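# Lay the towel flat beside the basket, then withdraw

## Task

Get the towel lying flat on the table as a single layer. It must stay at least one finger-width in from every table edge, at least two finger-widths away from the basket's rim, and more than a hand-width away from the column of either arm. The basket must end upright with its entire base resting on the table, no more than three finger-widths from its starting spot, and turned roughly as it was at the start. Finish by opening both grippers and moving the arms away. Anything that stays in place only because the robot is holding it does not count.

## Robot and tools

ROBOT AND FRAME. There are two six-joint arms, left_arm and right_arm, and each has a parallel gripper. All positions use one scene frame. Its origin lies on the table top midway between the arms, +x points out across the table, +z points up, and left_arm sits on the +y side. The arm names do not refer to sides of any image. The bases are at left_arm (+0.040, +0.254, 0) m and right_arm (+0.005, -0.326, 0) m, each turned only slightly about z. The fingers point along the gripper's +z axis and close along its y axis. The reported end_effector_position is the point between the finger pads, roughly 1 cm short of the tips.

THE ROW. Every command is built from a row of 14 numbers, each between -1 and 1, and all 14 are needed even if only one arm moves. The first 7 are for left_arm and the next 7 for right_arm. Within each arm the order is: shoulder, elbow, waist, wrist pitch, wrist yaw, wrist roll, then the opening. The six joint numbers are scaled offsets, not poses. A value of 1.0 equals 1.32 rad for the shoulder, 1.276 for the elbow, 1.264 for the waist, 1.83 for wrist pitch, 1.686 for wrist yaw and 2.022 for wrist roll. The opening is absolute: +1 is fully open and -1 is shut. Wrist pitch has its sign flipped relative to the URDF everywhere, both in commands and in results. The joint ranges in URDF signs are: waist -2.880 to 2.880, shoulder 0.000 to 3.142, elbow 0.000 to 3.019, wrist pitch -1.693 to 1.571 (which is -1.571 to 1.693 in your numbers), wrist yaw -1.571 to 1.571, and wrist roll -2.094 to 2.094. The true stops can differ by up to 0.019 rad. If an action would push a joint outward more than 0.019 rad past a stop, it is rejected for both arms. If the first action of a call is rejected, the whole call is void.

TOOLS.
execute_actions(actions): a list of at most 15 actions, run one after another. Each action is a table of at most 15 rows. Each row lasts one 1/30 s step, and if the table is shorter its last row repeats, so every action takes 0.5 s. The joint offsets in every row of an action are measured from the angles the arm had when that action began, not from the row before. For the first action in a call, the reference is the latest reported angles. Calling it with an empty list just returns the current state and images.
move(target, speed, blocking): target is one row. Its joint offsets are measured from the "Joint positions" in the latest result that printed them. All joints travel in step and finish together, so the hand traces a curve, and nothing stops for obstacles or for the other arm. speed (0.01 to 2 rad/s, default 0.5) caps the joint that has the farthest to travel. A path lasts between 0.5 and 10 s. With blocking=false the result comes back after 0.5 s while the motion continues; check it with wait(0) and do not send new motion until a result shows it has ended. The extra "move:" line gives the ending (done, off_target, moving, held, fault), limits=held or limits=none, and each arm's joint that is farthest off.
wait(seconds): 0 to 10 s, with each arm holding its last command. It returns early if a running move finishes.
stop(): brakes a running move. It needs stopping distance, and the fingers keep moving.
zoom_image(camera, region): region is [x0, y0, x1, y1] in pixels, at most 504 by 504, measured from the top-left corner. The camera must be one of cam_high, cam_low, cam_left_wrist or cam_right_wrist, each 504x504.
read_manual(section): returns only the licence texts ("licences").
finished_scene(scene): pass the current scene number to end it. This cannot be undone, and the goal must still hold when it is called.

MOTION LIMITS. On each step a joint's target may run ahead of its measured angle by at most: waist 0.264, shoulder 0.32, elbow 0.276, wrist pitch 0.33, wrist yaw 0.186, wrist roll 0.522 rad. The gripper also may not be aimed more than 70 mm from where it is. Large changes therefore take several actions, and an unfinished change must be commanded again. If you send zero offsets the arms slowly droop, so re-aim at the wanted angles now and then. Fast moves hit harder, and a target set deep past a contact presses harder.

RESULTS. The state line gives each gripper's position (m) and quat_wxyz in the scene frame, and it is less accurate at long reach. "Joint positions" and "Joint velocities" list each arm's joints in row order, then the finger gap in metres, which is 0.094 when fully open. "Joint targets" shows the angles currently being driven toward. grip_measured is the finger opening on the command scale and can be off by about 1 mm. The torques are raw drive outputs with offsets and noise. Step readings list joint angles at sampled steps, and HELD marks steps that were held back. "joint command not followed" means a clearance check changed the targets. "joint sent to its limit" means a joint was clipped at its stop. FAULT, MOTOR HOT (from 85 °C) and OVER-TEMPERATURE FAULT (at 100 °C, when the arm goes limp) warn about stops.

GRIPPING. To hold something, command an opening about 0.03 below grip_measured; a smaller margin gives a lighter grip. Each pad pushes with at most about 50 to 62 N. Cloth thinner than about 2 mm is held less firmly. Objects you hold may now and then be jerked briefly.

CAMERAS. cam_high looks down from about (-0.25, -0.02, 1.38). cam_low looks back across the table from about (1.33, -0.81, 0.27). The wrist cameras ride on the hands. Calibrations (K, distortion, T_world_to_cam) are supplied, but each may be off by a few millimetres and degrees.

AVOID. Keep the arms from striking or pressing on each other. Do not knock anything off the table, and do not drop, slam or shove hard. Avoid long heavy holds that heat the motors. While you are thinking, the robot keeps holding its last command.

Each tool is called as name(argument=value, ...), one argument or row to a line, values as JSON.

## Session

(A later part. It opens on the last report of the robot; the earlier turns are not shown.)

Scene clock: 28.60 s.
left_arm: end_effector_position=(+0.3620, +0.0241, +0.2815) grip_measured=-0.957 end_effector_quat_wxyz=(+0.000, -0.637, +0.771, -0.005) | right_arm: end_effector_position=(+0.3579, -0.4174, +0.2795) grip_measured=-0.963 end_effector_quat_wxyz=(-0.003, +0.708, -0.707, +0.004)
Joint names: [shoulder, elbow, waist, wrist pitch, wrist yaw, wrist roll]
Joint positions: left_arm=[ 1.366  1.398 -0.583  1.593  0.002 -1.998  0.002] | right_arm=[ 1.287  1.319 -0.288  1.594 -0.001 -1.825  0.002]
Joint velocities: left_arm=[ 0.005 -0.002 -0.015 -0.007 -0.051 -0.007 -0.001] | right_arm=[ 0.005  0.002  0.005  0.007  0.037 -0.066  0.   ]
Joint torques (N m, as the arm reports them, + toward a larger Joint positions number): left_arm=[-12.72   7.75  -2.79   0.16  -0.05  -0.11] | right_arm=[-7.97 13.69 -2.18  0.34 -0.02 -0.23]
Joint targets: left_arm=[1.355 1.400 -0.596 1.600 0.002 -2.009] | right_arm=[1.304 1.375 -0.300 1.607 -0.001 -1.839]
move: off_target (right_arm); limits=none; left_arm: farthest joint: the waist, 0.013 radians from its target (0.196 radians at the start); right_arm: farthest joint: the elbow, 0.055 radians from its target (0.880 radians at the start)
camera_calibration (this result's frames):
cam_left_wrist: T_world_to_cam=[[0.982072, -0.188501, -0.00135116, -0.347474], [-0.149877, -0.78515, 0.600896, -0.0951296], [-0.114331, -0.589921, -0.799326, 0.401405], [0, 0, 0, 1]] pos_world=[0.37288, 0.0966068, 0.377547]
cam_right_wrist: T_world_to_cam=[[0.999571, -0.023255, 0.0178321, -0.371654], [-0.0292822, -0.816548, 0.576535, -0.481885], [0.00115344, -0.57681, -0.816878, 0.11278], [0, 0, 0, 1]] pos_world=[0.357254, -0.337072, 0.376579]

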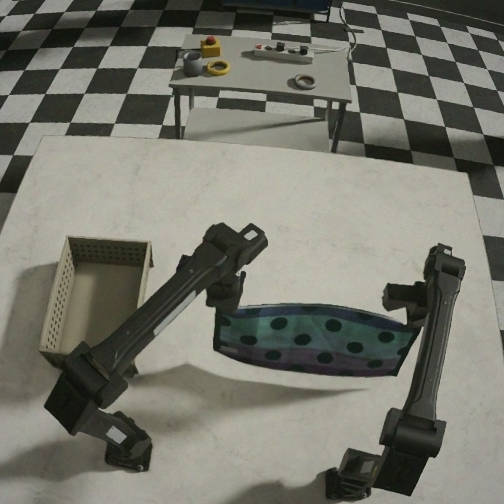

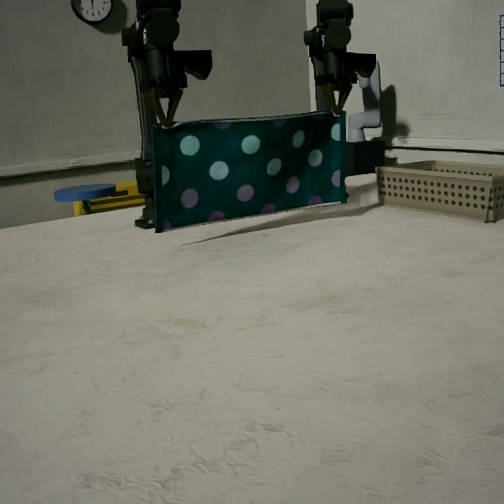

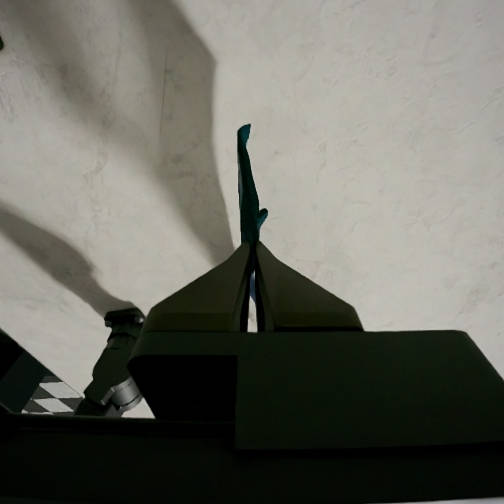

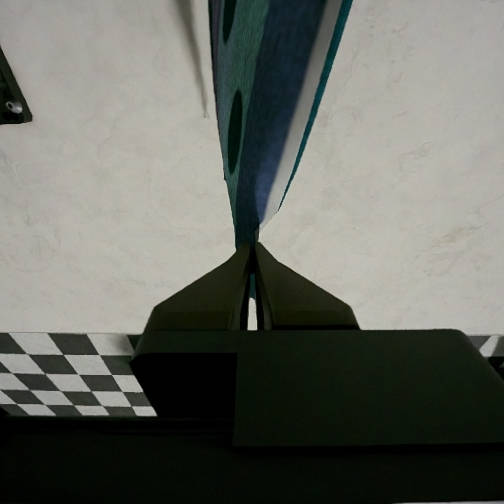

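move(
  target=[0.64,0.405,0.22,-0.195,0,0.035,-1,0.7,0.47,0.093,-0.195,0,0.055,-1],
  speed=0.3,
)

move(
  target=[0,0.02,0,0,0,0,0,0,0.02,0,0,0,0,0],
)

move(
  target=[-0.8,-0.5,0.2,0,0,0,0,-0.8,-0.5,-0.3,0,0,0,0],
  speed=0.6,
)

Scene clock: 33.70 s.
left_arm: end_effector_position=(+0.6613, +0.0253, +0.0305) grip_measured=-0.957 end_effector_quat_wxyz=(+0.000, +0.713, -0.701, +0.002) | right_arm: end_effector_position=(+0.6540, -0.4220, +0.0262) grip_measured=-0.963 end_effector_quat_wxyz=(+0.004, +0.711, -0.704, -0.006)
Joint names: [shoulder, elbow, waist, wrist pitch, wrist yaw, wrist roll]
Joint positions: left_arm=[ 2.197  1.874 -0.316  1.243  0.002 -1.938  0.002] | right_arm=[ 2.198  1.863 -0.181  1.25  -0.001 -1.727  0.002]
Joint velocities: left_arm=[-0.005 -0.002 -0.005 -0.007 -0.095  0.007  0.001] | right_arm=[-0.015  0.007 -0.015  0.017 -0.051 -0.037  0.   ]
Joint torques (N m, as the arm reports them, + toward a larger Joint positions number): left_arm=[-24.06  10.38  -0.83  -0.49  -0.04   0.08] | right_arm=[-20.14  13.17   0.13  -0.75  -0.02   0.05]
Joint targets: left_arm=[2.211 1.915 -0.305 1.236 0.002 -1.928] | right_arm=[2.211 1.919 -0.170 1.237 -0.001 -1.714]
move: off_target (left_arm, right_arm); limits=none; left_arm: farthest joint: the elbow, 0.041 radians from its target (0.517 radians at the start); right_arm: farthest joint: the elbow, 0.055 radians from its target (0.600 radians at the start)
camera_calibration (this result's frames):
cam_left_wrist: T_world_to_cam=[[0.999846, 0.0163711, -0.00634355, -0.658327], [0.0169097, -0.8007, 0.598827, -0.00842205], [0.00472421, -0.598842, -0.800853, 0.15728], [0, 0, 0, 1]] pos_world=[0.657625, 0.0982199, 0.126825]
cam_right_wrist: T_world_to_cam=[[0.999879, -0.0148995, -0.0043985, -0.659278], [-0.00968393, -0.819169, 0.573471, -0.34477], [-0.0121475, -0.573359, -0.819214, -0.0868536], [0, 0, 0, 1]] pos_world=[0.654804, -0.342046, 0.123664]

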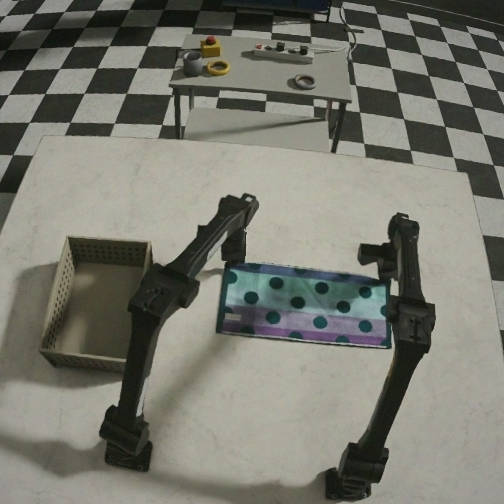

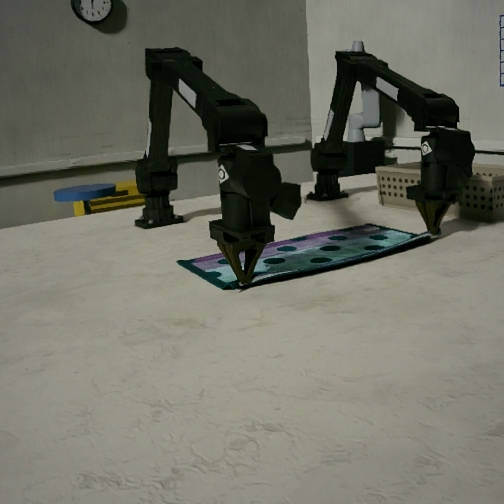

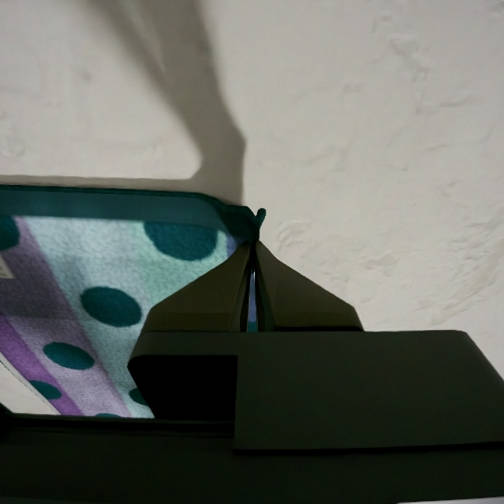

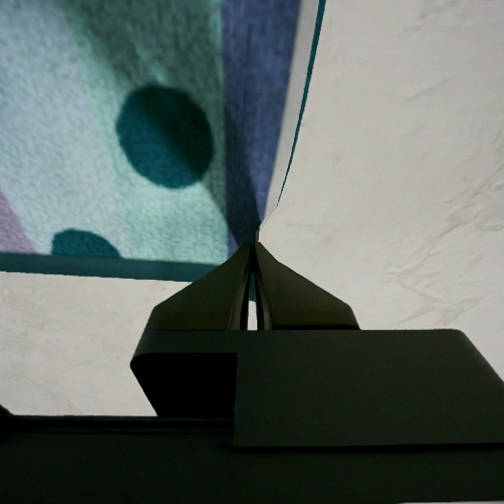

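Scene clock: 34.40 s.
left_arm: end_effector_position=(+0.6613, +0.0253, +0.0305) grip_measured=-0.002 end_effector_quat_wxyz=(+0.000, +0.713, -0.701, +0.002) | right_arm: end_effector_position=(+0.6540, -0.4220, +0.0262) grip_measured=-0.001 end_effector_quat_wxyz=(+0.004, +0.711, -0.704, -0.006)
Joint names: [shoulder, elbow, waist, wrist pitch, wrist yaw, wrist roll]
Joint positions: left_arm=[ 2.197  1.874 -0.316  1.243  0.002 -1.938  0.047] | right_arm=[ 2.198  1.863 -0.181  1.25  -0.001 -1.727  0.047]
Joint velocities: left_arm=[-0.005  0.007 -0.015  0.002 -0.007 -0.037  0.   ] | right_arm=[-0.015  0.002 -0.015 -0.007  0.007  0.007 -0.001]
Joint torques (N m, as the arm reports them, + toward a larger Joint positions number): left_arm=[-24.94   9.22  -1.56  -0.16  -0.05   0.01] | right_arm=[-21.22  10.62  -0.81  -0.32  -0.01  -0.1 ]
Joint targets: left_arm=[2.197 1.899 -0.316 1.243 0.002 -1.938] | right_arm=[2.198 1.889 -0.181 1.250 -0.001 -1.727]
move: off_target (left_arm, right_arm); limits=none; left_arm: farthest joint: the elbow, 0.026 radians from its target (0.026 radians at the start); right_arm: farthest joint: the elbow, 0.025 radians from its target (0.025 radians at the start)
camera_calibration (this result's frames):
cam_left_wrist: T_world_to_cam=[[0.999846, 0.0163711, -0.00634355, -0.658327], [0.0169097, -0.8007, 0.598827, -0.00842205], [0.00472421, -0.598842, -0.800853, 0.15728], [0, 0, 0, 1]] pos_world=[0.657625, 0.0982199, 0.126825]
cam_right_wrist: T_world_to_cam=[[0.999879, -0.0148995, -0.0043985, -0.659278], [-0.00968393, -0.819169, 0.573471, -0.34477], [-0.0121475, -0.573359, -0.819214, -0.0868536], [0, 0, 0, 1]] pos_world=[0.654804, -0.342046, 0.123664]

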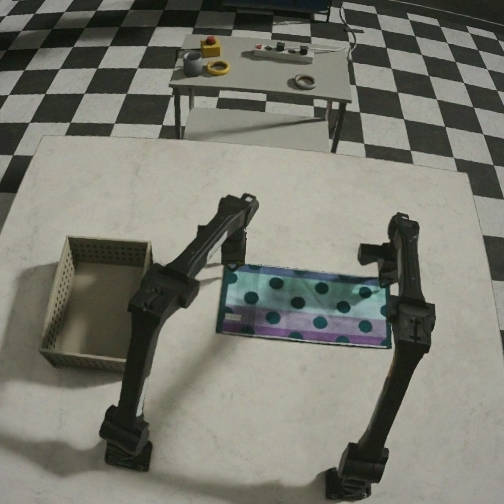

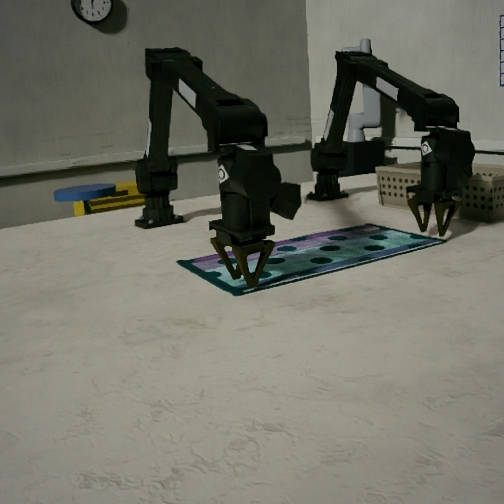

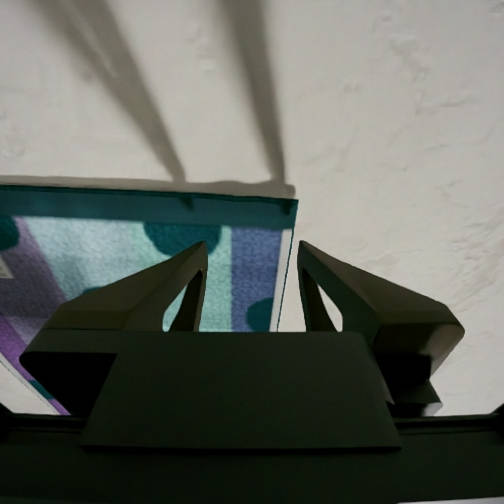

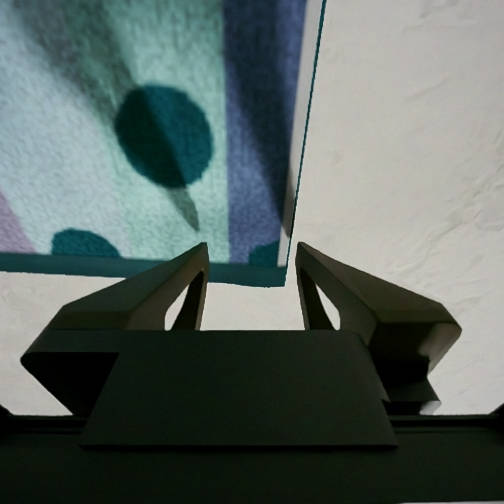

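Scene clock: 36.63 s.
left_arm: end_effector_position=(+0.4424, +0.2083, +0.3168) grip_measured=-0.002 end_effector_quat_wxyz=(-0.109, +0.774, -0.597, +0.182) | right_arm: end_effector_position=(+0.3559, -0.5251, +0.3168) grip_measured=-0.001 end_effector_quat_wxyz=(+0.092, -0.557, +0.804, -0.189)
Joint names: [shoulder, elbow, waist, wrist pitch, wrist yaw, wrist roll]
Joint positions: left_arm=[ 1.134  1.234 -0.076  1.243  0.002 -1.938  0.047] | right_arm=[ 1.134  1.235 -0.55   1.25  -0.001 -1.727  0.047]
Joint velocities: left_arm=[ 0.005 -0.002 -0.005 -0.002 -0.081  0.051  0.   ] | right_arm=[-0.005 -0.007 -0.005 -0.002 -0.125  0.037  0.001]
Joint torques (N m, as the arm reports them, + toward a larger Joint positions number): left_arm=[-7.95  8.3  -0.96 -0.83 -0.07  0.03] | right_arm=[-6.58  8.9  -1.49 -1.15 -0.01 -0.03]
Joint targets: left_arm=[1.141 1.236 -0.063 1.243 0.002 -1.938] | right_arm=[1.142 1.225 -0.561 1.250 -0.001 -1.727]
move: done; limits=none; left_arm: farthest joint: the waist, 0.012 radians from its target (0.253 radians at the start); right_arm: farthest joint: the waist, 0.010 radians from its target (0.379 radians at the start)
camera_calibration (this result's frames):
cam_left_wrist: T_world_to_cam=[[0.887932, 0.263034, 0.377346, -0.564036], [-0.0625706, -0.743666, 0.665616, -0.0274463], [0.455699, -0.614633, -0.643867, 0.251192], [0, 0, 0, 1]] pos_world=[0.38464, 0.28234, 0.392839]
cam_right_wrist: T_world_to_cam=[[0.848405, -0.329404, 0.414369, -0.605336], [-0.523684, -0.636496, 0.566239, -0.317576], [0.0772226, -0.697399, -0.712511, -0.042329], [0, 0, 0, 1]] pos_world=[0.350529, -0.431056, 0.400496]

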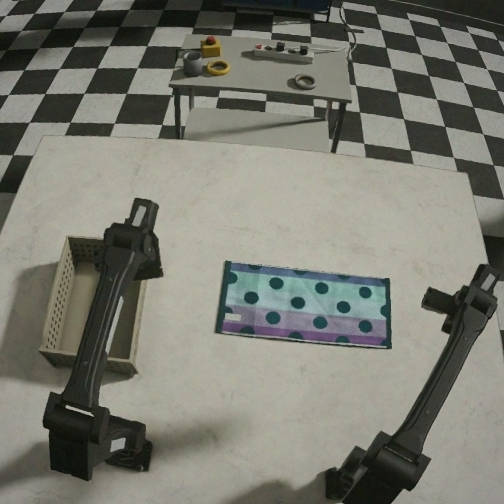

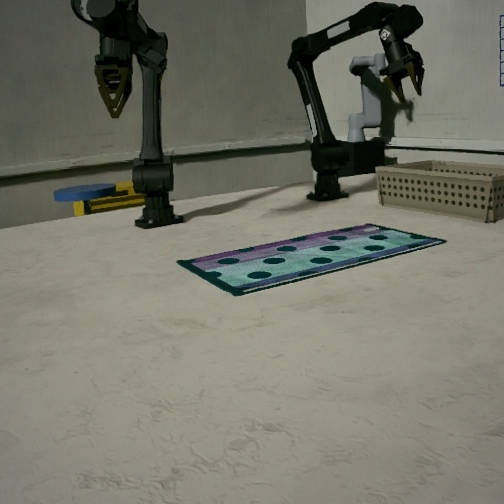

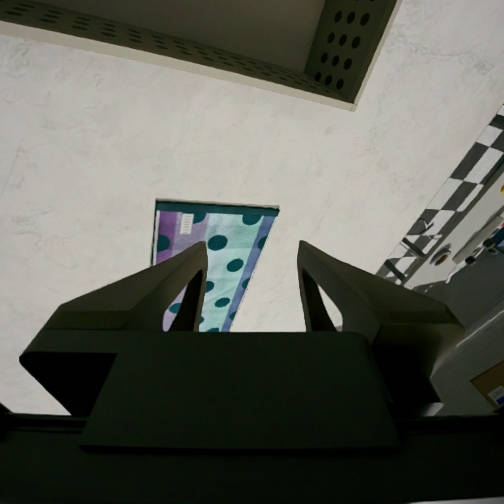

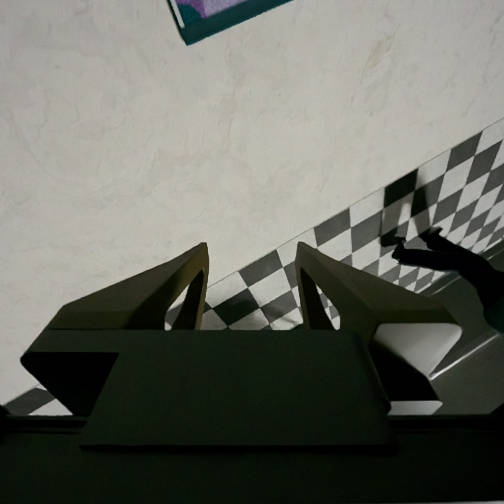

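finished_scene(
  scene=1,
)

The scene is finished: the task was done.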